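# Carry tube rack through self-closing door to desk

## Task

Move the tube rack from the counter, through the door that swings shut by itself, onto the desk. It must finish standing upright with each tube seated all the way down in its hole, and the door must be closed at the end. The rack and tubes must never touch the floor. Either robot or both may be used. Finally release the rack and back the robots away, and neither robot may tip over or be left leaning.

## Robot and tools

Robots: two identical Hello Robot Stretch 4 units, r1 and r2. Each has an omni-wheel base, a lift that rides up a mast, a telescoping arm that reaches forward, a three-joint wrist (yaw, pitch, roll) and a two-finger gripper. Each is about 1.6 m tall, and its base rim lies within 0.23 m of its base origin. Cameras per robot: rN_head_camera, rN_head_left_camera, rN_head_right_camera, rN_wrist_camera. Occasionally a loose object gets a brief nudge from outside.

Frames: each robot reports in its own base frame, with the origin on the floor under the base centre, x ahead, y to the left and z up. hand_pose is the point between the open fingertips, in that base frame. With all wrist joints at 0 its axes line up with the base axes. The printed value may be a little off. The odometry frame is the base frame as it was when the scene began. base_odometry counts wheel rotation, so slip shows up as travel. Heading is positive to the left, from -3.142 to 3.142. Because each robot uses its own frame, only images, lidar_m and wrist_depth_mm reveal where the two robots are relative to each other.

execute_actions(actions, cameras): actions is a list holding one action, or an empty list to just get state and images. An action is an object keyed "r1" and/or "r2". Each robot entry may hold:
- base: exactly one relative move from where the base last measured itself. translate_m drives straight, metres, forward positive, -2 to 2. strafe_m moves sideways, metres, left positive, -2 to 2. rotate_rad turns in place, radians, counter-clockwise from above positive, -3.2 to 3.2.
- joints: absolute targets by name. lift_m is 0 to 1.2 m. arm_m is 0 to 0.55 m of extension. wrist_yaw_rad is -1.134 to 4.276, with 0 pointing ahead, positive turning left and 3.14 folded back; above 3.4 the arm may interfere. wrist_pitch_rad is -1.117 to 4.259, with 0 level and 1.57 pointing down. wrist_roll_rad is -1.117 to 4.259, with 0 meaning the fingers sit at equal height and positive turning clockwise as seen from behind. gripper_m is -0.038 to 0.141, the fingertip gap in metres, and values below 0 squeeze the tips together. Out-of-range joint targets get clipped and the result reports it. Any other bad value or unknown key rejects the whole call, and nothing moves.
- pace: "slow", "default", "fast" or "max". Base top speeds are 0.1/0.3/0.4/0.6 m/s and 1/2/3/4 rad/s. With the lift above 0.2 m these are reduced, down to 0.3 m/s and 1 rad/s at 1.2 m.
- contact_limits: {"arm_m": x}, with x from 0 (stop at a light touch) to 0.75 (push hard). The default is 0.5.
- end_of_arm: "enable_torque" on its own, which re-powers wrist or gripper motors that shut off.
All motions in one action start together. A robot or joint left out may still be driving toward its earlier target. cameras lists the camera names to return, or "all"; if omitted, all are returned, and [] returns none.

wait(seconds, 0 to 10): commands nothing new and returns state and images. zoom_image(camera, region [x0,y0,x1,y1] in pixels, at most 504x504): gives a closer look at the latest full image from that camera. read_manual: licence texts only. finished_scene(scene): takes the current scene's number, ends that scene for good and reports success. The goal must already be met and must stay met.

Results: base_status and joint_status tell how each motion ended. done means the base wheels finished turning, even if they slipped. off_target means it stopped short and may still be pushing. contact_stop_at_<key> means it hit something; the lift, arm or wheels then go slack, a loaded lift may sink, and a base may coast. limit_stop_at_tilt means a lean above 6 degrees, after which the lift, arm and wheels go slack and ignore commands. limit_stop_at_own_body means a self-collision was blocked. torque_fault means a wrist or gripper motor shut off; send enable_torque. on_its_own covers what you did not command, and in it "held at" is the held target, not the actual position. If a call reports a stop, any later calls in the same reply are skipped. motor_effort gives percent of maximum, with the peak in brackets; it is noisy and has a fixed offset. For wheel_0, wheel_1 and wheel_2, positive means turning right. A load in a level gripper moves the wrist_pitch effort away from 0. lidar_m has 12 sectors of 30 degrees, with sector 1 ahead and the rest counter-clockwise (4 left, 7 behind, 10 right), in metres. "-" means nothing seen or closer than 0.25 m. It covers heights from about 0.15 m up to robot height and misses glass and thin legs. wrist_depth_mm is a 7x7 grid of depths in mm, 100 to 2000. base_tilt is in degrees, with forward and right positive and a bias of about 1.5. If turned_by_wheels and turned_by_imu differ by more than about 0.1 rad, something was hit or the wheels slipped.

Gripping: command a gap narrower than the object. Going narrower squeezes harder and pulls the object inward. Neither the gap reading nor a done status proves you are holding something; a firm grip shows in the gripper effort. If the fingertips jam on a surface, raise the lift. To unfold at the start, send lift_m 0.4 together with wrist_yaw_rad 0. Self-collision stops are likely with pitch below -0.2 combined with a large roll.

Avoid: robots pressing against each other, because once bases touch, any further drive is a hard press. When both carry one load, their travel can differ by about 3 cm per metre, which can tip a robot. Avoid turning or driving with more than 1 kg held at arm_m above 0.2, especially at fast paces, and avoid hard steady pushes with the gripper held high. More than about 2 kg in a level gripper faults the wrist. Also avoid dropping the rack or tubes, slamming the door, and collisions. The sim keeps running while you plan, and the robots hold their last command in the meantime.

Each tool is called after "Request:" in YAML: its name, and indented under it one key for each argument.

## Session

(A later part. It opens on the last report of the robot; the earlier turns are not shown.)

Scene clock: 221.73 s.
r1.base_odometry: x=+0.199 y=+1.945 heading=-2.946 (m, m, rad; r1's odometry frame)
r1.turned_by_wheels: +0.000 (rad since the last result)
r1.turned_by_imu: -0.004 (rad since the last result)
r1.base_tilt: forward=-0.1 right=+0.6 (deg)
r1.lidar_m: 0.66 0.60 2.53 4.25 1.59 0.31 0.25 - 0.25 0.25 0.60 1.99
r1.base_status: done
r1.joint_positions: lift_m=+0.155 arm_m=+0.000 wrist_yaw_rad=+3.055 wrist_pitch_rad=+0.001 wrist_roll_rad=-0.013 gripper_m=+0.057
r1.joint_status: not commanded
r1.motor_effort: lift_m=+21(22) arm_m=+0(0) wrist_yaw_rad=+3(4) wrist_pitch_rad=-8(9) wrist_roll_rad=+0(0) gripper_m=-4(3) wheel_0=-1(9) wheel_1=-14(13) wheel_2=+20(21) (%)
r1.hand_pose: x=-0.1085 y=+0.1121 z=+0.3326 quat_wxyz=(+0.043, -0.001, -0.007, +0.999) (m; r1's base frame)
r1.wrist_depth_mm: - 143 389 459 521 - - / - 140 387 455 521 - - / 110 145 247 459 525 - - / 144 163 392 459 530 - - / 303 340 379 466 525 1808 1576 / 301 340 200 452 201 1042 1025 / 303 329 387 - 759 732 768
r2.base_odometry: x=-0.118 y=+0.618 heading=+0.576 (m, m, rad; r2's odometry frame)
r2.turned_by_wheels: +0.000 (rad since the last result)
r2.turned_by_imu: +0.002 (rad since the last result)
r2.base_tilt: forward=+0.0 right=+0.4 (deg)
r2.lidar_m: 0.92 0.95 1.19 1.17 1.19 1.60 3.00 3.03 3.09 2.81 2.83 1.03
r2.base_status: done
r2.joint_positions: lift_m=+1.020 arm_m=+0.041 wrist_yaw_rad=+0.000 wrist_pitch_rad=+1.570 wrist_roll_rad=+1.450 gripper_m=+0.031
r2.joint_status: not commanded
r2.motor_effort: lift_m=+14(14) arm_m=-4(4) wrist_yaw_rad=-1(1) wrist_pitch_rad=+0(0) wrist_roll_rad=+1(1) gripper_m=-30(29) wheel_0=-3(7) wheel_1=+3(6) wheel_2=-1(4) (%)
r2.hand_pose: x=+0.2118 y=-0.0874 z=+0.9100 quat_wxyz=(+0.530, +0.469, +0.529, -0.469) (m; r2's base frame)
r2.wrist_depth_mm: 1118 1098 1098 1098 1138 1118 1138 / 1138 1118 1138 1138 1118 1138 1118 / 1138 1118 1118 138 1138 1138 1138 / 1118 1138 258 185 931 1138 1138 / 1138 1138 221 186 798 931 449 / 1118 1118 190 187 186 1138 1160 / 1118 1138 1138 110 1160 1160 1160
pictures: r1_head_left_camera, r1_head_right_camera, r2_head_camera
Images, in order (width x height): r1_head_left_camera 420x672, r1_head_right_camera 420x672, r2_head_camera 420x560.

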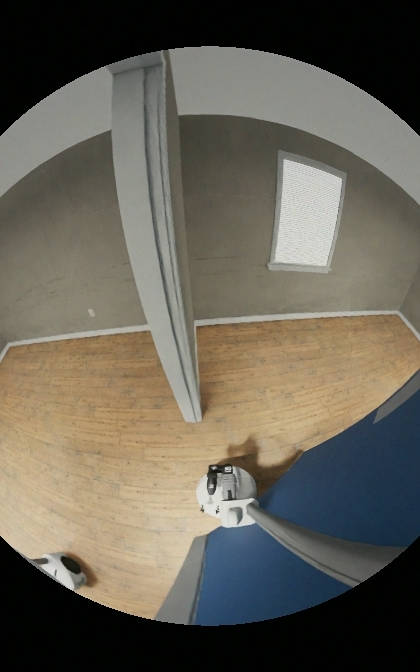

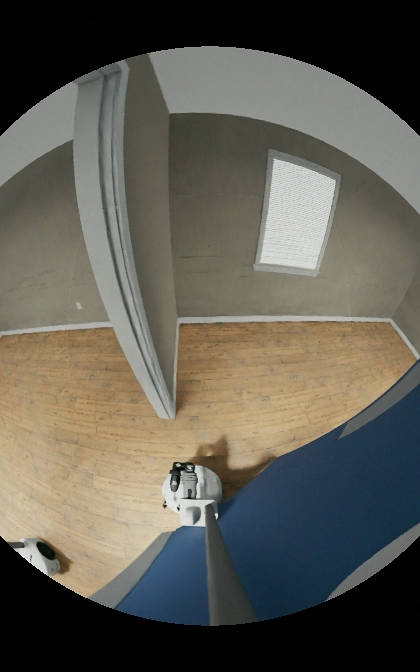

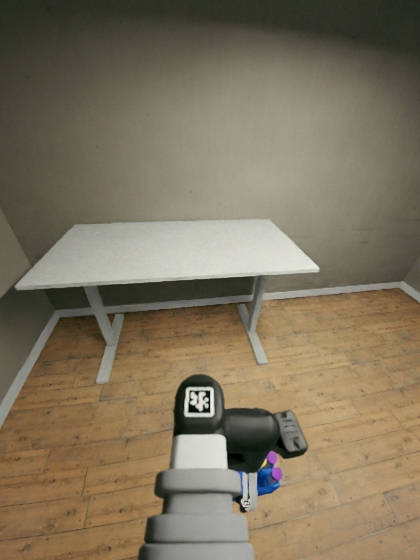

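Request:
execute_actions:
  actions:
    - {"r2":{"base":{"translate_m":0.52}},"r1":{"base":{"translate_m":0.13},"pace":"slow"}}
  cameras: []

Request:
execute_actions:
  actions:
    - {"r2":{"joints":{"arm_m":0.4},"pace":"slow"},"r1":{"base":{"strafe_m":0.4},"pace":"slow"}}
  cameras: ["r2_wrist_camera","r1_head_left_camera"]

Scene clock: 226.40 s.
r1.base_odometry: x=+0.072 y=+1.919 heading=-2.946 (m, m, rad; r1's odometry frame)
r1.turned_by_wheels: +0.000 (rad since the last result)
r1.turned_by_imu: -0.002 (rad since the last result)
r1.base_tilt: forward=-0.1 right=+0.6 (deg)
r1.lidar_m: 0.76 0.49 2.37 4.26 4.35 0.47 0.25 - - 0.25 0.34 1.87
r1.base_status: done
r1.joint_positions: lift_m=+0.155 arm_m=+0.000 wrist_yaw_rad=+3.055 wrist_pitch_rad=+0.001 wrist_roll_rad=-0.013 gripper_m=+0.057
r1.joint_status: not commanded
r1.motor_effort: lift_m=+22(22) arm_m=+0(0) wrist_yaw_rad=+5(6) wrist_pitch_rad=-7(9) wrist_roll_rad=-1(1) gripper_m=-5(4) wheel_0=+10(10) wheel_1=-14(13) wheel_2=+3(15) (%)
r1.hand_pose: x=-0.1085 y=+0.1121 z=+0.3326 quat_wxyz=(+0.043, -0.001, -0.007, +0.999) (m; r1's base frame)
r1.wrist_depth_mm: - 142 452 585 - - - / - 140 449 585 - - - / 110 144 247 585 - - - / 144 163 452 591 - - - / 314 368 439 591 654 1863 1756 / 312 366 200 569 201 1060 1025 / 314 351 436 - 798 750 768
r2.base_odometry: x=+0.318 y=+0.901 heading=+0.576 (m, m, rad; r2's odometry frame)
r2.turned_by_wheels: +0.000 (rad since the last result)
r2.turned_by_imu: +0.000 (rad since the last result)
r2.base_tilt: forward=-0.1 right=+0.3 (deg)
r2.lidar_m: 0.43 0.43 0.53 1.25 1.26 1.59 3.34 3.56 2.99 2.72 0.73 0.49
r2.base_status: done
r2.joint_positions: lift_m=+1.020 arm_m=+0.041 wrist_yaw_rad=+0.000 wrist_pitch_rad=+1.570 wrist_roll_rad=+1.450 gripper_m=+0.031
r2.joint_status: not commanded
r2.motor_effort: lift_m=+14(14) arm_m=-4(4) wrist_yaw_rad=-3(0) wrist_pitch_rad=+0(0) wrist_roll_rad=+1(1) gripper_m=-27(30) wheel_0=+1(3) wheel_1=+2(8) wheel_2=+0(8) (%)
r2.hand_pose: x=+0.2118 y=-0.0874 z=+0.9100 quat_wxyz=(+0.530, +0.469, +0.529, -0.469) (m; r2's base frame)
r2.wrist_depth_mm: 1008 1118 1118 1098 1118 1118 1118 / 1118 1098 1098 1118 1138 1118 1098 / 1118 1118 1118 184 1118 1118 1160 / 1138 1098 258 185 904 1138 1118 / 1098 1118 221 185 809 931 452 / 1138 1160 190 186 187 1138 1160 / 1160 1160 1160 110 1160 1182 1138
pictures: none
No camera images: the call's "cameras" was empty. Leave "cameras" out to get every camera's image.

Scene clock: 231.57 s.
torque_fault: r2.wrist_pitch_rad switched itself off since the last result.
r1.base_odometry: x=+0.149 y=+1.527 heading=-2.946 (m, m, rad; r1's odometry frame)
r1.turned_by_wheels: +0.000 (rad since the last result)
r1.turned_by_imu: -0.002 (rad since the last result)
r1.base_tilt: forward=-0.2 right=+0.6 (deg)
r1.lidar_m: 0.47 1.77 2.31 3.86 3.96 1.89 0.58 0.33 0.25 0.25 0.25 0.35
r1.base_status: done
r1.joint_positions: lift_m=+0.155 arm_m=+0.000 wrist_yaw_rad=+3.055 wrist_pitch_rad=+0.001 wrist_roll_rad=-0.013 gripper_m=+0.057
r1.joint_status: not commanded
r1.motor_effort: lift_m=+22(21) arm_m=+0(0) wrist_yaw_rad=+3(3) wrist_pitch_rad=-7(10) wrist_roll_rad=+0(0) gripper_m=-5(5) wheel_0=-3(9) wheel_1=+1(12) wheel_2=+0(15) (%)
r1.hand_pose: x=-0.1085 y=+0.1121 z=+0.3326 quat_wxyz=(+0.043, -0.001, -0.007, +0.999) (m; r1's base frame)
r1.wrist_depth_mm: - 142 1983 - - - - / - 140 1983 - - - - / 110 144 247 - - - - / 143 163 1863 - - - - / 535 634 1281 1983 1756 1863 1756 / 525 634 200 1118 200 1042 1008 / 517 634 831 - 798 741 759
r2.base_odometry: x=+0.318 y=+0.901 heading=+0.575 (m, m, rad; r2's odometry frame)
r2.turned_by_wheels: -0.001 (rad since the last result)
r2.turned_by_imu: +0.002 (rad since the last result)
r2.base_tilt: forward=-0.1 right=+0.4 (deg)
r2.lidar_m: 0.43 0.44 0.55 1.25 1.26 1.58 3.35 3.56 3.00 2.73 0.74 0.38
r2.base_status: not commanded
r2.joint_positions: lift_m=+1.020 arm_m=+0.399 wrist_yaw_rad=-0.001 wrist_pitch_rad=+2.189 wrist_roll_rad=+1.450 gripper_m=+0.030
r2.joint_status: all done
r2.on_its_own: wrist_pitch_rad is off since a torque_fault, until you send "end_of_arm": "enable_torque" (your +1.570 is given up)
r2.motor_effort: lift_m=+14(14) arm_m=+5(12) wrist_yaw_rad=+2(34) wrist_pitch_rad=+0(100) wrist_roll_rad=+0(1) gripper_m=-18(29) wheel_0=-1(2) wheel_1=+0(2) wheel_2=-3(11) (%)
r2.hand_pose: x=+0.4026 y=-0.0872 z=+0.9635 quat_wxyz=(+0.343, +0.304, +0.665, -0.590) (m; r2's base frame)
r2.wrist_depth_mm: 153 173 1160 1366 1576 1983 - / 156 175 1205 1366 1708 - - / 157 177 1182 204 1661 - - / 159 179 244 204 1618 - - / 160 181 208 207 768 1983 - / 163 179 192 208 192 - - / 164 178 208 110 1863 - -
pictures: r1_head_left_camera, r2_wrist_camera
Images, in order (width x height): r1_head_left_camera 420x672, r2_wrist_camera 616x392.

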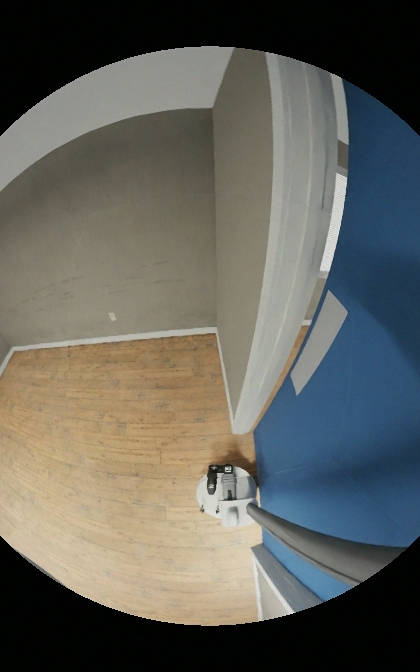

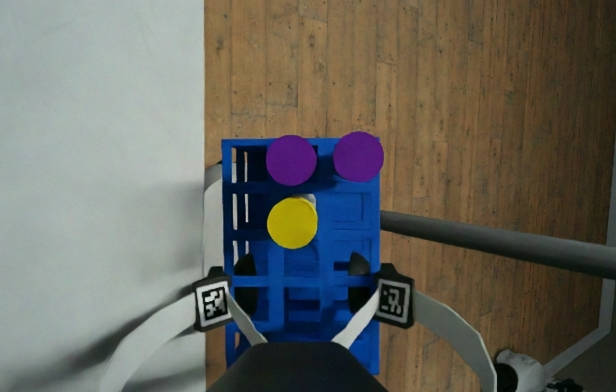

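Request:
execute_actions:
  actions:
    - {"r2":{"end_of_arm":"enable_torque"}}
  cameras: []

Request:
execute_actions:
  actions:
    - {"r2":{"joints":{"arm_m":0.12},"pace":"slow"},"r1":{"base":{"strafe_m":0.7},"pace":"slow"}}
  cameras: ["r2_wrist_camera","r2_head_right_camera"]

Scene clock: 233.67 s.
r1.base_odometry: x=+0.149 y=+1.527 heading=-2.946 (m, m, rad; r1's odometry frame)
r1.turned_by_wheels: +0.000 (rad since the last result)
r1.turned_by_imu: -0.001 (rad since the last result)
r1.base_tilt: forward=-0.1 right=+0.6 (deg)
r1.lidar_m: 0.47 1.78 2.34 3.86 3.95 1.89 0.57 0.31 0.25 - 0.25 0.25
r1.base_status: not commanded
r1.joint_positions: lift_m=+0.155 arm_m=+0.000 wrist_yaw_rad=+3.055 wrist_pitch_rad=+0.001 wrist_roll_rad=-0.013 gripper_m=+0.057
r1.joint_status: not commanded
r1.motor_effort: lift_m=+21(22) arm_m=+0(0) wrist_yaw_rad=+4(5) wrist_pitch_rad=-6(8) wrist_roll_rad=+0(1) gripper_m=-3(3) wheel_0=-3(3) wheel_1=+1(1) wheel_2=-1(0) (%)
r1.hand_pose: x=-0.1085 y=+0.1121 z=+0.3326 quat_wxyz=(+0.043, -0.001, -0.007, +0.999) (m; r1's base frame)
r1.wrist_depth_mm: - 142 1921 - - - - / - 140 1921 - - - - / 110 144 245 - - - - / 143 163 1808 - - - - / 521 634 1281 1921 1708 1808 1708 / 517 640 201 1098 201 1042 1025 / 504 634 831 - 820 741 759
r2.base_odometry: x=+0.318 y=+0.901 heading=+0.575 (m, m, rad; r2's odometry frame)
r2.turned_by_wheels: +0.000 (rad since the last result)
r2.turned_by_imu: +0.001 (rad since the last result)
r2.base_tilt: forward=-0.2 right=+0.2 (deg)
r2.lidar_m: 0.42 0.44 0.54 1.26 1.26 1.59 3.31 3.55 3.01 2.74 0.76 0.40
r2.base_status: not commanded
r2.joint_positions: lift_m=+1.020 arm_m=+0.399 wrist_yaw_rad=-0.001 wrist_pitch_rad=+2.189 wrist_roll_rad=+1.450 gripper_m=+0.030
r2.joint_status: not commanded
r2.end_of_arm: enable_torque: each motor that was off is on again
r2.on_its_own: wrist_pitch_rad is held at +2.189, not at your +1.570, since a torque_fault
r2.motor_effort: lift_m=+14(14) arm_m=+5(5) wrist_yaw_rad=+2(3) wrist_pitch_rad=+0(1) wrist_roll_rad=+0(1) gripper_m=-17(17) wheel_0=-1(1) wheel_1=+1(1) wheel_2=-3(3) (%)
r2.hand_pose: x=+0.4026 y=-0.0872 z=+0.9635 quat_wxyz=(+0.343, +0.304, +0.665, -0.590) (m; r2's base frame)
r2.wrist_depth_mm: 154 173 1160 1308 1618 1863 - / 155 175 1182 1366 1618 - - / 158 177 1138 204 1661 - - / 159 179 244 205 1661 - - / 161 181 208 207 768 1983 - / 163 180 193 208 192 - - / 164 178 208 110 1808 - -
pictures: none
No camera images: the call's "cameras" was empty. Leave "cameras" out to get every camera's image.

Scene clock: 241.80 s.
r1.base_odometry: x=+0.285 y=+0.840 heading=-2.946 (m, m, rad; r1's odometry frame)
r1.turned_by_wheels: +0.000 (rad since the last result)
r1.turned_by_imu: -0.002 (rad since the last result)
r1.base_tilt: forward=-0.2 right=+0.6 (deg)
r1.lidar_m: 1.67 1.73 2.26 3.15 3.25 1.69 1.62 1.26 0.93 0.88 0.90 1.09
r1.base_status: done
r1.joint_positions: lift_m=+0.155 arm_m=+0.000 wrist_yaw_rad=+3.055 wrist_pitch_rad=+0.001 wrist_roll_rad=-0.013 gripper_m=+0.057
r1.joint_status: not commanded
r1.motor_effort: lift_m=+22(22) arm_m=+0(0) wrist_yaw_rad=+2(6) wrist_pitch_rad=-8(10) wrist_roll_rad=-1(1) gripper_m=-5(5) wheel_0=-1(5) wheel_1=+3(6) wheel_2=+0(2) (%)
r1.hand_pose: x=-0.1085 y=+0.1121 z=+0.3326 quat_wxyz=(+0.043, -0.001, -0.007, +0.999) (m; r1's base frame)
r1.wrist_depth_mm: - 142 - - - - - / - 140 - - - - - / 110 144 247 - - - - / 144 163 - - - - - / 1576 - - 1708 1661 1756 1708 / 1138 1138 200 1118 200 1042 1025 / 809 788 842 - 809 723 768
r2.base_odometry: x=+0.318 y=+0.901 heading=+0.575 (m, m, rad; r2's odometry frame)
r2.turned_by_wheels: +0.000 (rad since the last result)
r2.turned_by_imu: +0.003 (rad since the last result)
r2.base_tilt: forward=-0.2 right=+0.2 (deg)
r2.lidar_m: 0.42 0.44 0.56 1.26 1.27 1.60 1.64 3.54 2.99 2.73 0.73 0.48
r2.base_status: not commanded
r2.joint_positions: lift_m=+1.020 arm_m=+0.121 wrist_yaw_rad=+0.000 wrist_pitch_rad=+2.188 wrist_roll_rad=+1.450 gripper_m=+0.030
r2.joint_status: all done
r2.on_its_own: wrist_pitch_rad is held at +2.189, not at your +1.570, since a torque_fault
r2.motor_effort: lift_m=+14(14) arm_m=-4(4) wrist_yaw_rad=+0(2) wrist_pitch_rad=+5(5) wrist_roll_rad=+0(0) gripper_m=-17(16) wheel_0=-1(1) wheel_1=+1(1) wheel_2=-3(4) (%)
r2.hand_pose: x=+0.1247 y=-0.0874 z=+0.9632 quat_wxyz=(+0.344, +0.305, +0.665, -0.589) (m; r2's base frame)
r2.wrist_depth_mm: 931 1042 1160 1336 1576 1921 - / 931 1042 1182 1366 1618 - - / 931 1008 1160 203 1618 - - / 904 854 931 205 1661 - - / 917 878 960 208 384 351 - / 960 891 193 208 189 1921 1708 / 976 1042 1229 110 1808 - -
pictures: r2_head_right_camera, r2_wrist_camera
Images, in order (width x height): r2_head_right_camera 420x672, r2_wrist_camera 616x392.

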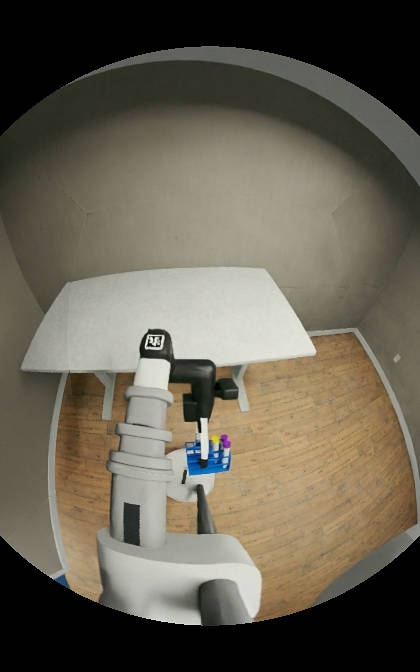

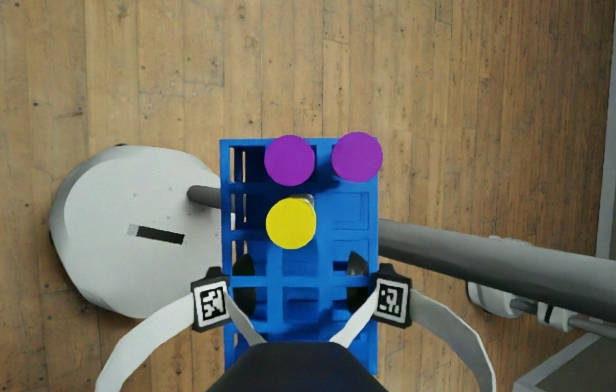

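Request:
execute_actions:
  actions:
    - {"r2":{"joints":{"wrist_pitch_rad":1.57,"lift_m":1.19},"pace":"slow"}}
  cameras: ["r2_wrist_camera","r2_head_right_camera"]

Scene clock: 245.27 s.
r1.base_odometry: x=+0.285 y=+0.840 heading=-2.946 (m, m, rad; r1's odometry frame)
r1.turned_by_wheels: +0.000 (rad since the last result)
r1.turned_by_imu: -0.001 (rad since the last result)
r1.base_tilt: forward=-0.2 right=+0.6 (deg)
r1.lidar_m: 1.67 1.72 2.31 3.16 3.25 1.68 1.63 1.25 0.94 0.86 0.90 1.09
r1.base_status: not commanded
r1.joint_positions: lift_m=+0.155 arm_m=+0.000 wrist_yaw_rad=+3.055 wrist_pitch_rad=+0.001 wrist_roll_rad=-0.013 gripper_m=+0.057
r1.joint_status: not commanded
r1.motor_effort: lift_m=+22(22) arm_m=+0(0) wrist_yaw_rad=+3(5) wrist_pitch_rad=-6(11) wrist_roll_rad=+0(1) gripper_m=-4(4) wheel_0=-1(1) wheel_1=+3(3) wheel_2=+0(0) (%)
r1.hand_pose: x=-0.1085 y=+0.1121 z=+0.3326 quat_wxyz=(+0.043, -0.001, -0.007, +0.999) (m; r1's base frame)
r1.wrist_depth_mm: - 143 - - - - - / - 140 - - - - - / 110 144 246 - - - - / 144 163 - - - - - / 1576 - - 1708 1708 1863 1808 / 1138 1138 199 1138 200 1060 1042 / 809 788 842 - 820 732 768
r2.base_odometry: x=+0.318 y=+0.901 heading=+0.575 (m, m, rad; r2's odometry frame)
r2.turned_by_wheels: +0.000 (rad since the last result)
r2.turned_by_imu: +0.001 (rad since the last result)
r2.base_tilt: forward=-0.2 right=+0.2 (deg)
r2.lidar_m: 0.42 0.44 0.55 1.25 1.27 1.59 1.64 3.55 3.01 2.73 0.75 0.30
r2.base_status: not commanded
r2.joint_positions: lift_m=+1.190 arm_m=+0.121 wrist_yaw_rad=+0.000 wrist_pitch_rad=+1.570 wrist_roll_rad=+1.450 gripper_m=+0.030
r2.joint_status: all done
r2.motor_effort: lift_m=+23(25) arm_m=-4(4) wrist_yaw_rad=+1(2) wrist_pitch_rad=-1(3) wrist_roll_rad=+0(0) gripper_m=-19(17) wheel_0=-1(1) wheel_1=+1(1) wheel_2=-3(3) (%)
r2.hand_pose: x=+0.2917 y=-0.0874 z=+1.0793 quat_wxyz=(+0.529, +0.469, +0.529, -0.469) (m; r2's base frame)
r2.wrist_depth_mm: 345 1281 1281 1281 1308 1281 1308 / 347 1229 1255 1336 1281 1255 1281 / 349 1281 1255 204 1308 1336 1308 / 349 1308 1281 205 1118 1308 1308 / 347 377 1308 207 1098 1098 676 / 355 353 193 209 190 1308 1336 / 355 357 1308 110 1336 1336 1336
pictures: r2_head_right_camera, r2_wrist_camera
Images, in order (width x height): r2_head_right_camera 420x672, r2_wrist_camera 616x392.

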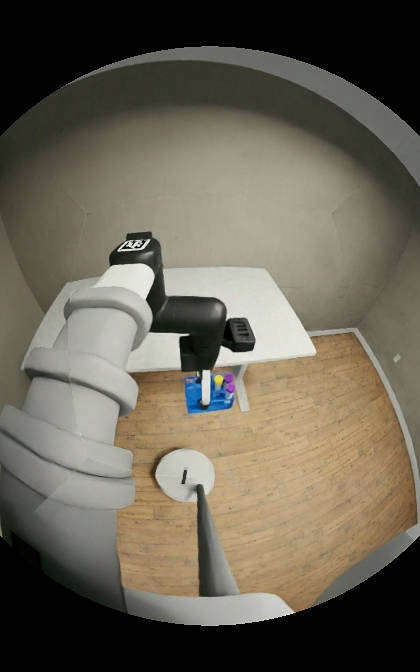

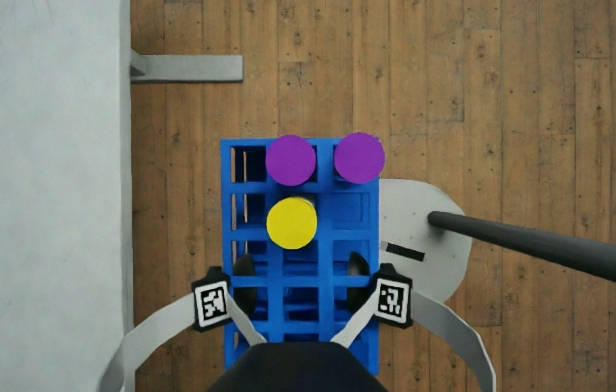

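Request:
execute_actions:
  actions:
    - {"r2":{"joints":{"arm_m":0.42},"pace":"slow"}}
  cameras: []

Request:
execute_actions:
  actions:
    - {"r2":{"joints":{"lift_m":1.135},"pace":"slow"}}
  cameras: ["r2_wrist_camera","r2_head_left_camera"]

Scene clock: 251.03 s.
r1.base_odometry: x=+0.285 y=+0.840 heading=-2.946 (m, m, rad; r1's odometry frame)
r1.turned_by_wheels: +0.000 (rad since the last result)
r1.turned_by_imu: -0.002 (rad since the last result)
r1.base_tilt: forward=-0.2 right=+0.6 (deg)
r1.lidar_m: 1.68 1.73 2.27 3.17 3.25 1.68 1.62 1.25 0.94 0.88 0.89 1.07
r1.base_status: not commanded
r1.joint_positions: lift_m=+0.155 arm_m=+0.000 wrist_yaw_rad=+3.055 wrist_pitch_rad=+0.001 wrist_roll_rad=-0.013 gripper_m=+0.057
r1.joint_status: not commanded
r1.motor_effort: lift_m=+21(22) arm_m=+0(0) wrist_yaw_rad=+3(2) wrist_pitch_rad=-9(8) wrist_roll_rad=-1(1) gripper_m=-3(1) wheel_0=-1(1) wheel_1=+3(3) wheel_2=+0(0) (%)
r1.hand_pose: x=-0.1085 y=+0.1121 z=+0.3326 quat_wxyz=(+0.043, -0.001, -0.007, +0.999) (m; r1's base frame)
r1.wrist_depth_mm: - 142 - - - - - / - 140 - - - - - / 110 144 247 - - - - / 144 163 - - - - - / 1576 - - 1808 1756 1756 1756 / 1160 1182 200 1118 200 1060 1042 / 798 788 842 - 820 750 759
r2.base_odometry: x=+0.318 y=+0.901 heading=+0.575 (m, m, rad; r2's odometry frame)
r2.turned_by_wheels: +0.000 (rad since the last result)
r2.turned_by_imu: +0.002 (rad since the last result)
r2.base_tilt: forward=-0.2 right=+0.3 (deg)
r2.lidar_m: 0.42 0.42 0.55 1.25 1.27 1.56 1.61 3.56 3.01 2.75 0.74 0.47
r2.base_status: not commanded
r2.joint_positions: lift_m=+1.190 arm_m=+0.419 wrist_yaw_rad=+0.000 wrist_pitch_rad=+1.570 wrist_roll_rad=+1.450 gripper_m=+0.030
r2.joint_status: all done
r2.motor_effort: lift_m=+23(23) arm_m=+4(4) wrist_yaw_rad=-1(2) wrist_pitch_rad=+0(2) wrist_roll_rad=+0(0) gripper_m=-15(18) wheel_0=-1(1) wheel_1=+1(0) wheel_2=-3(3) (%)
r2.hand_pose: x=+0.5903 y=-0.0874 z=+1.0793 quat_wxyz=(+0.529, +0.469, +0.529, -0.469) (m; r2's base frame)
r2.wrist_depth_mm: 343 347 345 347 347 1281 1308 / 347 349 349 349 351 1281 1308 / 347 351 349 204 351 1281 1281 / 351 353 351 204 351 1098 1308 / 353 351 351 206 353 1098 1098 / 353 353 193 209 189 1098 1308 / 353 355 353 110 357 1281 1336
pictures: none
No camera images: the call's "cameras" was empty. Leave "cameras" out to get every camera's image.

Scene clock: 252.37 s.
r1.base_odometry: x=+0.285 y=+0.840 heading=-2.946 (m, m, rad; r1's odometry frame)
r1.turned_by_wheels: +0.000 (rad since the last result)
r1.turned_by_imu: -0.001 (rad since the last result)
r1.base_tilt: forward=-0.2 right=+0.6 (deg)
r1.lidar_m: 1.68 1.72 2.27 3.15 3.24 1.70 1.64 1.26 0.94 0.88 0.91 1.11
r1.base_status: not commanded
r1.joint_positions: lift_m=+0.155 arm_m=+0.000 wrist_yaw_rad=+3.055 wrist_pitch_rad=+0.001 wrist_roll_rad=-0.013 gripper_m=+0.057
r1.joint_status: not commanded
r1.motor_effort: lift_m=+22(21) arm_m=+0(0) wrist_yaw_rad=+5(3) wrist_pitch_rad=-10(8) wrist_roll_rad=-1(0) gripper_m=-3(3) wheel_0=-1(1) wheel_1=+3(3) wheel_2=-1(0) (%)
r1.hand_pose: x=-0.1085 y=+0.1121 z=+0.3326 quat_wxyz=(+0.043, -0.001, -0.007, +0.999) (m; r1's base frame)
r1.wrist_depth_mm: - 142 - - - - - / - 140 - - - - - / 111 144 245 - - - - / 144 163 - - - - - / 1537 - - 1756 1756 1808 1756 / 1138 1160 200 1118 200 1060 1025 / 798 788 831 - 820 750 768
r2.base_odometry: x=+0.318 y=+0.901 heading=+0.575 (m, m, rad; r2's odometry frame)
r2.turned_by_wheels: +0.000 (rad since the last result)
r2.turned_by_imu: +0.001 (rad since the last result)
r2.base_tilt: forward=-0.2 right=+0.4 (deg)
r2.lidar_m: 0.42 0.43 0.55 1.25 1.27 1.60 1.65 3.55 3.01 2.73 0.74 0.46
r2.base_status: not commanded
r2.joint_positions: lift_m=+1.135 arm_m=+0.419 wrist_yaw_rad=+0.000 wrist_pitch_rad=+1.570 wrist_roll_rad=+1.450 gripper_m=+0.030
r2.joint_status: all done
r2.motor_effort: lift_m=+13(21) arm_m=+4(4) wrist_yaw_rad=-2(1) wrist_pitch_rad=-1(1) wrist_roll_rad=+0(0) gripper_m=-16(19) wheel_0=-1(1) wheel_1=+1(1) wheel_2=-3(3) (%)
r2.hand_pose: x=+0.5903 y=-0.0874 z=+1.0251 quat_wxyz=(+0.529, +0.469, +0.529, -0.469) (m; r2's base frame)
r2.wrist_depth_mm: 293 291 293 296 296 1255 1255 / 293 294 296 296 296 1255 1255 / 294 294 297 203 297 1281 1255 / 297 296 297 205 298 1042 1281 / 297 297 298 208 300 1042 1042 / 298 298 193 208 189 1060 1281 / 298 300 301 110 303 1255 1281
pictures: r2_head_left_camera, r2_wrist_camera
Images, in order (width x height): r2_head_left_camera 420x672, r2_wrist_camera 616x392.

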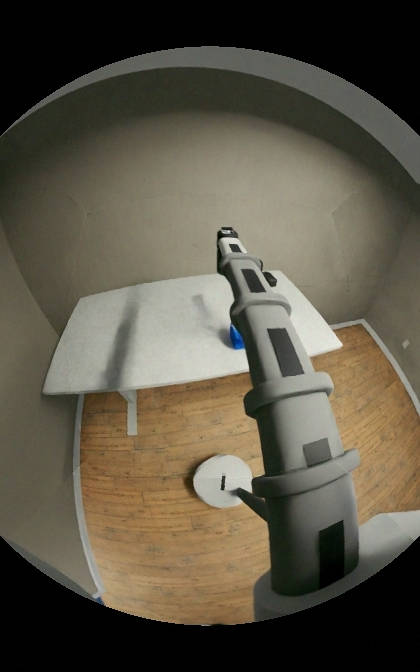

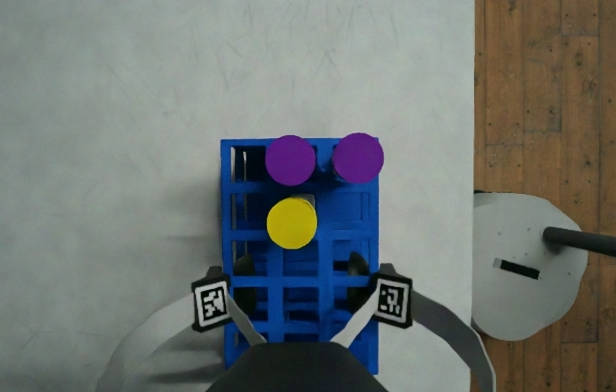

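Request:
execute_actions:
  actions:
    - {"r2":{"joints":{"arm_m":0.5},"pace":"slow"}}
  cameras: []

Request:
execute_actions:
  actions:
    - {"r2":{"joints":{"lift_m":1.118},"pace":"slow"}}
  cameras: []

Request:
execute_actions:
  actions:
    - {"r2":{"joints":{"gripper_m":0.13},"pace":"slow"}}
  cameras: ["r2_wrist_camera"]

Scene clock: 256.27 s.
r1.base_odometry: x=+0.285 y=+0.840 heading=-2.946 (m, m, rad; r1's odometry frame)
r1.turned_by_wheels: +0.000 (rad since the last result)
r1.turned_by_imu: -0.002 (rad since the last result)
r1.base_tilt: forward=-0.2 right=+0.6 (deg)
r1.lidar_m: 1.68 1.75 2.28 3.16 3.24 1.69 1.63 1.26 0.95 0.89 0.91 1.10
r1.base_status: not commanded
r1.joint_positions: lift_m=+0.155 arm_m=+0.000 wrist_yaw_rad=+3.055 wrist_pitch_rad=+0.001 wrist_roll_rad=-0.013 gripper_m=+0.057
r1.joint_status: not commanded
r1.motor_effort: lift_m=+22(22) arm_m=+0(0) wrist_yaw_rad=+5(2) wrist_pitch_rad=-8(8) wrist_roll_rad=+0(3) gripper_m=-5(1) wheel_0=-1(1) wheel_1=+3(3) wheel_2=+0(0) (%)
r1.hand_pose: x=-0.1085 y=+0.1121 z=+0.3326 quat_wxyz=(+0.043, -0.001, -0.007, +0.999) (m; r1's base frame)
r1.wrist_depth_mm: - 142 - - - - - / - 140 - - - - - / 110 145 247 - - - - / 144 163 - - - - - / 1576 - - 1756 1756 1808 1756 / 1160 1160 200 1118 201 1025 1025 / 798 788 854 - 820 732 768
r2.base_odometry: x=+0.318 y=+0.901 heading=+0.575 (m, m, rad; r2's odometry frame)
r2.turned_by_wheels: +0.000 (rad since the last result)
r2.turned_by_imu: +0.001 (rad since the last result)
r2.base_tilt: forward=-0.3 right=+0.4 (deg)
r2.lidar_m: 0.39 0.44 0.54 1.25 1.26 1.58 1.62 3.55 3.00 2.73 0.74 0.47
r2.base_status: not commanded
r2.joint_positions: lift_m=+1.135 arm_m=+0.499 wrist_yaw_rad=+0.000 wrist_pitch_rad=+1.570 wrist_roll_rad=+1.450 gripper_m=+0.030
r2.joint_status: all done
r2.motor_effort: lift_m=+13(13) arm_m=+4(4) wrist_yaw_rad=+1(0) wrist_pitch_rad=+0(0) wrist_roll_rad=+0(0) gripper_m=-22(17) wheel_0=-1(1) wheel_1=+1(1) wheel_2=-4(4) (%)
r2.hand_pose: x=+0.6703 y=-0.0874 z=+1.0251 quat_wxyz=(+0.529, +0.469, +0.529, -0.469) (m; r2's base frame)
r2.wrist_depth_mm: 291 291 294 293 296 296 296 / 293 296 294 296 297 297 298 / 294 296 294 204 297 297 298 / 294 297 297 205 298 300 301 / 297 298 298 207 300 300 301 / 297 297 194 208 189 300 683 / 300 301 301 110 301 303 788
pictures: none
No camera images: the call's "cameras" was empty. Leave "cameras" out to get every camera's image.

Scene clock: 257.13 s.
r1.base_odometry: x=+0.285 y=+0.840 heading=-2.946 (m, m, rad; r1's odometry frame)
r1.turned_by_wheels: +0.000 (rad since the last result)
r1.turned_by_imu: +0.000 (rad since the last result)
r1.base_tilt: forward=-0.2 right=+0.6 (deg)
r1.lidar_m: 1.67 1.72 2.28 3.15 3.26 1.69 1.62 1.26 0.94 0.87 0.91 1.10
r1.base_status: not commanded
r1.joint_positions: lift_m=+0.155 arm_m=+0.000 wrist_yaw_rad=+3.055 wrist_pitch_rad=+0.001 wrist_roll_rad=-0.013 gripper_m=+0.057
r1.joint_status: not commanded
r1.motor_effort: lift_m=+21(21) arm_m=+0(0) wrist_yaw_rad=+2(4) wrist_pitch_rad=-8(8) wrist_roll_rad=-1(1) gripper_m=-1(4) wheel_0=-1(1) wheel_1=+3(3) wheel_2=+0(0) (%)
r1.hand_pose: x=-0.1085 y=+0.1121 z=+0.3326 quat_wxyz=(+0.043, -0.001, -0.007, +0.999) (m; r1's base frame)
r1.wrist_depth_mm: - 142 - - - - - / - 141 - - - - - / 110 144 246 - - - - / 144 163 - - - - - / 1576 - - 1756 1708 1808 1756 / 1160 1118 200 1098 200 1042 1025 / 809 778 842 - 809 732 768
r2.base_odometry: x=+0.318 y=+0.901 heading=+0.575 (m, m, rad; r2's odometry frame)
r2.turned_by_wheels: +0.000 (rad since the last result)
r2.turned_by_imu: +0.000 (rad since the last result)
r2.base_tilt: forward=-0.2 right=+0.4 (deg)
r2.lidar_m: 0.43 0.43 0.54 1.25 1.26 1.59 1.64 3.57 3.03 2.74 0.74 0.48
r2.base_status: not commanded
r2.joint_positions: lift_m=+1.119 arm_m=+0.499 wrist_yaw_rad=+0.000 wrist_pitch_rad=+1.570 wrist_roll_rad=+1.450 gripper_m=+0.030
r2.joint_status: all done
r2.motor_effort: lift_m=+9(13) arm_m=+4(4) wrist_yaw_rad=-1(1) wrist_pitch_rad=-1(1) wrist_roll_rad=+0(1) gripper_m=-16(17) wheel_0=-1(1) wheel_1=+1(1) wheel_2=-3(3) (%)
r2.hand_pose: x=+0.6703 y=-0.0874 z=+1.0084 quat_wxyz=(+0.529, +0.469, +0.529, -0.469) (m; r2's base frame)
r2.wrist_depth_mm: 279 278 279 278 279 281 282 / 279 281 279 283 282 282 283 / 281 281 281 206 282 285 283 / 282 282 283 206 285 285 285 / 281 283 285 244 283 286 285 / 285 285 193 208 190 286 287 / 283 286 285 110 287 287 287
pictures: none
No camera images: the call's "cameras" was empty. Leave "cameras" out to get every camera's image.

Scene clock: 261.30 s.
r1.base_odometry: x=+0.285 y=+0.840 heading=-2.946 (m, m, rad; r1's odometry frame)
r1.turned_by_wheels: +0.000 (rad since the last result)
r1.turned_by_imu: -0.002 (rad since the last result)
r1.base_tilt: forward=-0.2 right=+0.7 (deg)
r1.lidar_m: 1.68 1.73 2.30 3.17 3.23 1.69 1.63 1.25 0.94 0.88 0.89 1.07
r1.base_status: not commanded
r1.joint_positions: lift_m=+0.155 arm_m=+0.000 wrist_yaw_rad=+3.055 wrist_pitch_rad=+0.001 wrist_roll_rad=-0.013 gripper_m=+0.057
r1.joint_status: not commanded
r1.motor_effort: lift_m=+21(22) arm_m=+0(0) wrist_yaw_rad=+4(3) wrist_pitch_rad=-7(8) wrist_roll_rad=-2(0) gripper_m=-5(4) wheel_0=-1(1) wheel_1=+3(3) wheel_2=+0(0) (%)
r1.hand_pose: x=-0.1085 y=+0.1121 z=+0.3326 quat_wxyz=(+0.043, -0.001, -0.007, +0.999) (m; r1's base frame)
r1.wrist_depth_mm: - 142 - - - - - / - 139 - - - - - / 110 144 246 - - - - / 143 163 - - - - - / 1537 - - 1808 1661 1921 1808 / 1118 1138 199 1138 200 1060 1042 / 788 778 842 - 809 741 768
r2.base_odometry: x=+0.318 y=+0.901 heading=+0.575 (m, m, rad; r2's odometry frame)
r2.turned_by_wheels: +0.000 (rad since the last result)
r2.turned_by_imu: +0.002 (rad since the last result)
r2.base_tilt: forward=-0.2 right=+0.3 (deg)
r2.lidar_m: 0.43 0.43 0.55 1.23 1.26 1.59 1.62 3.55 3.00 2.74 0.76 0.48
r2.base_status: not commanded
r2.joint_positions: lift_m=+1.119 arm_m=+0.499 wrist_yaw_rad=-0.001 wrist_pitch_rad=+1.571 wrist_roll_rad=+1.450 gripper_m=+0.130
r2.joint_status: all done
r2.motor_effort: lift_m=+9(9) arm_m=+4(4) wrist_yaw_rad=+1(2) wrist_pitch_rad=-3(4) wrist_roll_rad=+0(1) gripper_m=+0(15) wheel_0=-1(1) wheel_1=+1(1) wheel_2=-3(3) (%)
r2.hand_pose: x=+0.6701 y=-0.0874 z=+1.0084 quat_wxyz=(+0.529, +0.469, +0.529, -0.469) (m; r2's base frame)
r2.wrist_depth_mm: 283 282 283 285 285 283 285 / 283 283 286 285 285 285 286 / 283 286 286 209 283 286 287 / 285 287 286 210 287 287 287 / 286 285 287 211 290 289 287 / 289 286 197 211 196 289 290 / 289 289 289 110 290 289 290
pictures: r2_wrist_camera
Images, in order (width x height): r2_wrist_camera 616x392.

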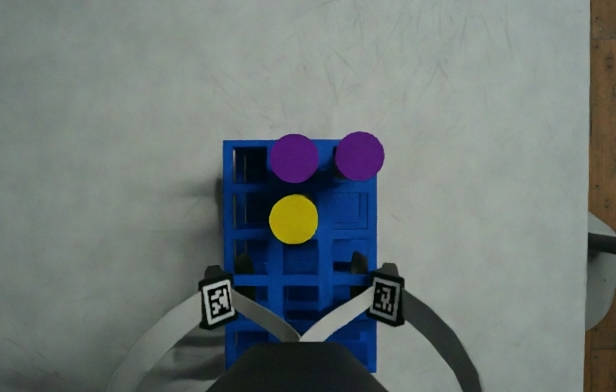

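Request:
execute_actions:
  actions:
    - {"r2":{"joints":{"lift_m":1.13},"pace":"slow"}}
  cameras: ["r2_wrist_camera","r2_head_right_camera"]

Request:
zoom_image:
  camera: "r2_wrist_camera"
  region: [180,200,430,392]

Scene clock: 263.80 s.
r1.base_odometry: x=+0.285 y=+0.840 heading=-2.946 (m, m, rad; r1's odometry frame)
r1.turned_by_wheels: +0.000 (rad since the last result)
r1.turned_by_imu: -0.001 (rad since the last result)
r1.base_tilt: forward=-0.2 right=+0.7 (deg)
r1.lidar_m: 1.68 1.74 2.29 3.16 3.23 1.70 1.62 1.23 0.94 0.88 0.91 1.09
r1.base_status: not commanded
r1.joint_positions: lift_m=+0.155 arm_m=+0.000 wrist_yaw_rad=+3.055 wrist_pitch_rad=+0.001 wrist_roll_rad=-0.013 gripper_m=+0.057
r1.joint_status: not commanded
r1.motor_effort: lift_m=+22(22) arm_m=+0(0) wrist_yaw_rad=+2(3) wrist_pitch_rad=-9(5) wrist_roll_rad=+0(1) gripper_m=-4(4) wheel_0=-1(1) wheel_1=+3(3) wheel_2=+0(0) (%)
r1.hand_pose: x=-0.1085 y=+0.1121 z=+0.3326 quat_wxyz=(+0.043, -0.001, -0.007, +0.999) (m; r1's base frame)
r1.wrist_depth_mm: - 142 - - - - - / - 140 - - - - - / 110 144 246 - - - - / 144 163 - - - - - / 1576 - - 1708 1708 1863 1708 / 1138 1160 200 1138 201 1042 1025 / 809 788 842 - 809 750 759
r2.base_odometry: x=+0.318 y=+0.901 heading=+0.575 (m, m, rad; r2's odometry frame)
r2.turned_by_wheels: +0.000 (rad since the last result)
r2.turned_by_imu: +0.001 (rad since the last result)
r2.base_tilt: forward=-0.1 right=+0.3 (deg)
r2.lidar_m: 0.41 0.43 0.54 1.25 1.27 1.59 1.64 3.55 3.00 2.73 0.74 0.48
r2.base_status: not commanded
r2.joint_positions: lift_m=+1.130 arm_m=+0.499 wrist_yaw_rad=+0.000 wrist_pitch_rad=+1.570 wrist_roll_rad=+1.450 gripper_m=+0.130
r2.joint_status: all done
r2.motor_effort: lift_m=+23(22) arm_m=+4(4) wrist_yaw_rad=+0(1) wrist_pitch_rad=+0(3) wrist_roll_rad=+0(0) gripper_m=+2(1) wheel_0=-1(1) wheel_1=+1(1) wheel_2=-2(3) (%)
r2.hand_pose: x=+0.6704 y=-0.0874 z=+1.0193 quat_wxyz=(+0.529, +0.469, +0.529, -0.469) (m; r2's base frame)
r2.wrist_depth_mm: 287 287 289 290 290 290 290 / 287 289 289 289 290 291 291 / 290 289 290 290 290 291 293 / 290 290 291 216 290 294 294 / 291 291 291 218 255 296 296 / 291 203 293 218 220 297 296 / 294 293 293 110 296 297 298
pictures: r2_head_right_camera, r2_wrist_camera
Images, in order (width x height): r2_head_right_camera 420x672, r2_wrist_camera 616x392.

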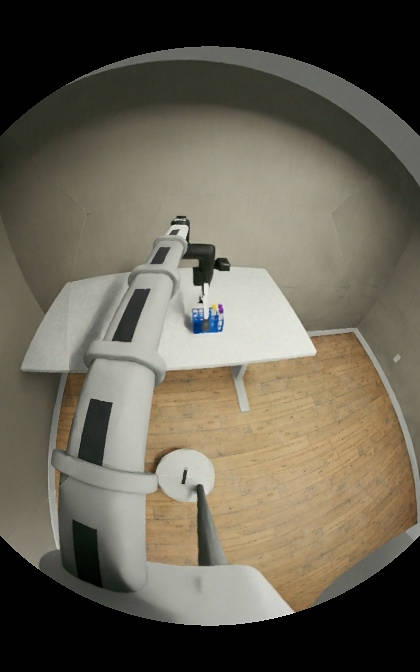

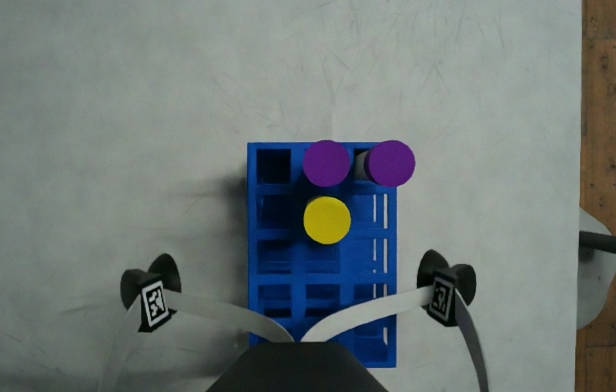

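Region (180, 200, 430, 392) of r2_wrist_camera's 616x392 image, scaled by 2.016; it fills the top 387 rows of this view, and the rest is white.

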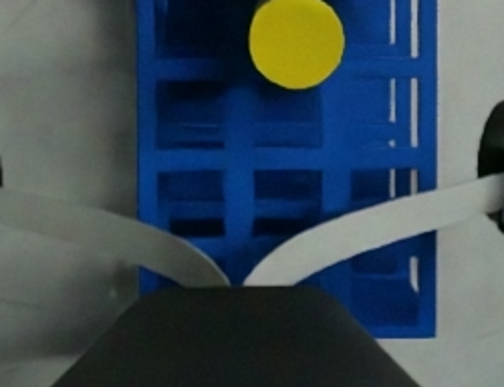

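Released. Raise, retract, and view from the side.

Request:
execute_actions:
  actions:
    - {"r2":{"joints":{"lift_m":1.2}}}
  cameras: []

Request:
execute_actions:
  actions:
    - {"r2":{"joints":{"arm_m":0.0},"base":{"translate_m":-0.3}}}
  cameras: []

Request:
execute_actions:
  actions:
    - {"r2":{"joints":{"lift_m":0.93,"wrist_pitch_rad":0,"wrist_roll_rad":0}},"r1":{"base":{"rotate_rad":-1.4}}}
  cameras: ["r2_wrist_camera","r1_head_camera"]

Scene clock: 269.40 s.
r1.base_odometry: x=+0.285 y=+0.840 heading=-2.946 (m, m, rad; r1's odometry frame)
r1.turned_by_wheels: +0.000 (rad since the last result)
r1.turned_by_imu: -0.002 (rad since the last result)
r1.base_tilt: forward=-0.2 right=+0.7 (deg)
r1.lidar_m: 1.68 1.74 2.28 3.16 3.24 1.69 1.62 1.26 0.94 0.87 0.89 1.09
r1.base_status: not commanded
r1.joint_positions: lift_m=+0.155 arm_m=+0.000 wrist_yaw_rad=+3.055 wrist_pitch_rad=+0.001 wrist_roll_rad=-0.013 gripper_m=+0.057
r1.joint_status: not commanded
r1.motor_effort: lift_m=+22(22) arm_m=+0(0) wrist_yaw_rad=+4(2) wrist_pitch_rad=-7(9) wrist_roll_rad=+0(1) gripper_m=-3(4) wheel_0=-1(1) wheel_1=+3(3) wheel_2=+0(0) (%)
r1.hand_pose: x=-0.1085 y=+0.1121 z=+0.3326 quat_wxyz=(+0.043, -0.001, -0.007, +0.999) (m; r1's base frame)
r1.wrist_depth_mm: - 142 - - - - - / - 140 - - - - - / 110 144 248 - - - - / 143 163 - - - - - / 1576 - - 1756 1708 1808 1756 / 1138 1160 200 1098 200 1060 1042 / 809 778 842 - 820 732 788
r2.base_odometry: x=+0.318 y=+0.901 heading=+0.575 (m, m, rad; r2's odometry frame)
r2.turned_by_wheels: +0.000 (rad since the last result)
r2.turned_by_imu: +0.002 (rad since the last result)
r2.base_tilt: forward=-0.3 right=+0.4 (deg)
r2.lidar_m: 0.42 0.43 0.55 1.24 1.25 1.59 1.65 3.55 3.01 2.72 0.72 0.47
r2.base_status: not commanded
r2.joint_positions: lift_m=+1.200 arm_m=+0.499 wrist_yaw_rad=+0.000 wrist_pitch_rad=+1.570 wrist_roll_rad=+1.450 gripper_m=+0.130
r2.joint_status: all done
r2.motor_effort: lift_m=+22(25) arm_m=+4(4) wrist_yaw_rad=-2(2) wrist_pitch_rad=+0(0) wrist_roll_rad=+0(0) gripper_m=+1(1) wheel_0=-1(1) wheel_1=+1(1) wheel_2=-2(2) (%)
r2.hand_pose: x=+0.6704 y=-0.0874 z=+1.0893 quat_wxyz=(+0.529, +0.469, +0.529, -0.469) (m; r2's base frame)
r2.wrist_depth_mm: 355 357 357 357 357 359 1308 / 355 357 357 357 359 364 1336 / 357 362 359 359 362 359 1281 / 357 359 362 287 364 362 1281 / 359 362 359 324 366 364 1098 / 362 202 366 289 351 368 1118 / 362 366 366 110 368 368 1308
pictures: none
No camera images: the call's "cameras" was empty. Leave "cameras" out to get every camera's image.

Scene clock: 271.93 s.
r1.base_odometry: x=+0.285 y=+0.840 heading=-2.946 (m, m, rad; r1's odometry frame)
r1.turned_by_wheels: +0.000 (rad since the last result)
r1.turned_by_imu: -0.001 (rad since the last result)
r1.base_tilt: forward=-0.1 right=+0.6 (deg)
r1.lidar_m: 1.67 1.72 2.29 3.16 3.23 1.35 1.33 1.26 0.94 0.88 0.91 1.09
r1.base_status: not commanded
r1.joint_positions: lift_m=+0.155 arm_m=+0.000 wrist_yaw_rad=+3.055 wrist_pitch_rad=+0.001 wrist_roll_rad=-0.013 gripper_m=+0.057
r1.joint_status: not commanded
r1.motor_effort: lift_m=+22(22) arm_m=+0(0) wrist_yaw_rad=+5(3) wrist_pitch_rad=-9(7) wrist_roll_rad=+0(0) gripper_m=-5(5) wheel_0=-1(1) wheel_1=+3(3) wheel_2=+0(0) (%)
r1.hand_pose: x=-0.1085 y=+0.1121 z=+0.3326 quat_wxyz=(+0.043, -0.001, -0.007, +0.999) (m; r1's base frame)
r1.wrist_depth_mm: - 142 - - - - - / - 140 - - - - - / 110 144 247 - - - - / 144 163 - - - - - / 1618 - - 1537 1430 1808 1708 / 1138 1160 200 1098 201 1042 1025 / 809 788 842 - 820 732 759
r2.base_odometry: x=+0.066 y=+0.737 heading=+0.575 (m, m, rad; r2's odometry frame)
r2.turned_by_wheels: +0.000 (rad since the last result)
r2.turned_by_imu: +0.002 (rad since the last result)
r2.base_tilt: forward=-0.2 right=+0.3 (deg)
r2.lidar_m: 0.71 0.72 0.93 1.20 1.22 1.52 1.33 3.25 3.06 2.78 2.56 0.80
r2.base_status: done
r2.joint_positions: lift_m=+1.200 arm_m=+0.001 wrist_yaw_rad=+0.000 wrist_pitch_rad=+1.570 wrist_roll_rad=+1.450 gripper_m=+0.130
r2.joint_status: all done
r2.motor_effort: lift_m=+22(23) arm_m=-4(5) wrist_yaw_rad=-1(1) wrist_pitch_rad=-1(1) wrist_roll_rad=+1(0) gripper_m=-3(2) wheel_0=-2(10) wheel_1=-1(7) wheel_2=-2(10) (%)
r2.hand_pose: x=+0.1718 y=-0.0874 z=+1.0893 quat_wxyz=(+0.529, +0.469, +0.529, -0.469) (m; r2's base frame)
r2.wrist_depth_mm: 1308 1281 1308 1281 1336 1308 1308 / 1281 1281 1308 1281 1308 1308 1308 / 1281 1281 1308 1308 1281 1308 1281 / 1308 1308 1336 1281 1118 1308 1308 / 1308 1336 1336 1098 1098 544 392 / 1308 202 1336 1308 1098 1281 1336 / 1308 1308 1336 110 1308 1336 1336
pictures: none
No camera images: the call's "cameras" was empty. Leave "cameras" out to get every camera's image.

Scene clock: 274.10 s.
r1.base_odometry: x=+0.285 y=+0.840 heading=+1.937 (m, m, rad; r1's odometry frame)
r1.turned_by_wheels: -1.399 (rad since the last result)
r1.turned_by_imu: -1.387 (rad since the last result)
r1.base_tilt: forward=-0.2 right=+0.6 (deg)
r1.lidar_m: 0.87 0.91 1.33 1.68 1.82 2.75 3.17 3.46 1.35 1.46 1.04 0.88
r1.base_status: done
r1.joint_positions: lift_m=+0.155 arm_m=+0.000 wrist_yaw_rad=+3.055 wrist_pitch_rad=+0.001 wrist_roll_rad=-0.013 gripper_m=+0.057
r1.joint_status: not commanded
r1.motor_effort: lift_m=+22(21) arm_m=+0(0) wrist_yaw_rad=+3(3) wrist_pitch_rad=-8(10) wrist_roll_rad=+1(1) gripper_m=-3(6) wheel_0=+2(7) wheel_1=+2(10) wheel_2=+3(7) (%)
r1.hand_pose: x=-0.1085 y=+0.1121 z=+0.3326 quat_wxyz=(+0.043, -0.001, -0.007, +0.999) (m; r1's base frame)
r1.wrist_depth_mm: - 142 - - - - - / - 139 - - - - - / 110 145 246 - - - - / 143 163 - - - - - / - - - 1921 1708 1808 1708 / 1160 1160 200 1098 200 1042 1025 / 809 788 842 - 820 732 759
r2.base_odometry: x=+0.066 y=+0.737 heading=+0.575 (m, m, rad; r2's odometry frame)
r2.turned_by_wheels: +0.000 (rad since the last result)
r2.turned_by_imu: +0.001 (rad since the last result)
r2.base_tilt: forward=-0.4 right=+0.4 (deg)
r2.lidar_m: 0.72 0.74 0.92 1.21 1.22 1.51 1.33 3.26 3.05 2.77 2.59 0.79
r2.base_status: not commanded
r2.joint_positions: lift_m=+0.930 arm_m=+0.001 wrist_yaw_rad=+0.000 wrist_pitch_rad=+0.003 wrist_roll_rad=+0.000 gripper_m=+0.130
r2.joint_status: all done
r2.motor_effort: lift_m=+13(21) arm_m=-4(4) wrist_yaw_rad=-1(1) wrist_pitch_rad=-8(13) wrist_roll_rad=-1(5) gripper_m=+0(1) wheel_0=-2(2) wheel_1=-2(2) wheel_2=-2(2) (%)
r2.hand_pose: x=+0.4601 y=-0.0875 z=+1.1078 quat_wxyz=(+1.000, +0.000, +0.001, +0.000) (m; r2's base frame)
r2.wrist_depth_mm: 1205 1255 1281 1308 1366 1430 1464 / 1205 1255 1281 1336 1366 1464 1499 / 1182 1229 1308 1308 1366 1430 1499 / 1205 1229 1281 1336 1366 1430 1464 / 1205 1255 1308 1060 1229 1430 1499 / 683 202 580 676 569 574 661 / 500 508 530 110 1366 931 1464
pictures: r1_head_camera, r2_wrist_camera
Images, in order (width x height): r1_head_camera 420x560, r2_wrist_camera 616x392.

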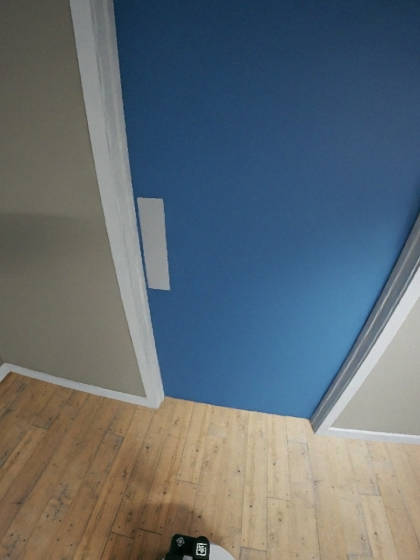

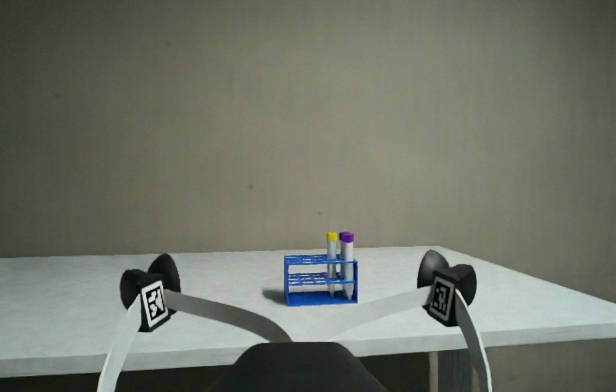

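Request:
zoom_image:
  camera: "r2_wrist_camera"
  region: [270,220,380,315]

Region (270, 220, 380, 315) of r2_wrist_camera's 616x392 image, scaled by 4.582; it fills the top 435 rows of this view, and the rest is white.

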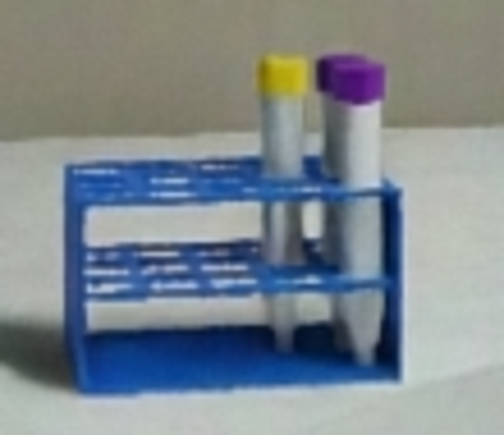

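Request:
finished_scene:
  scene: 2

The scene is finished: the task was done.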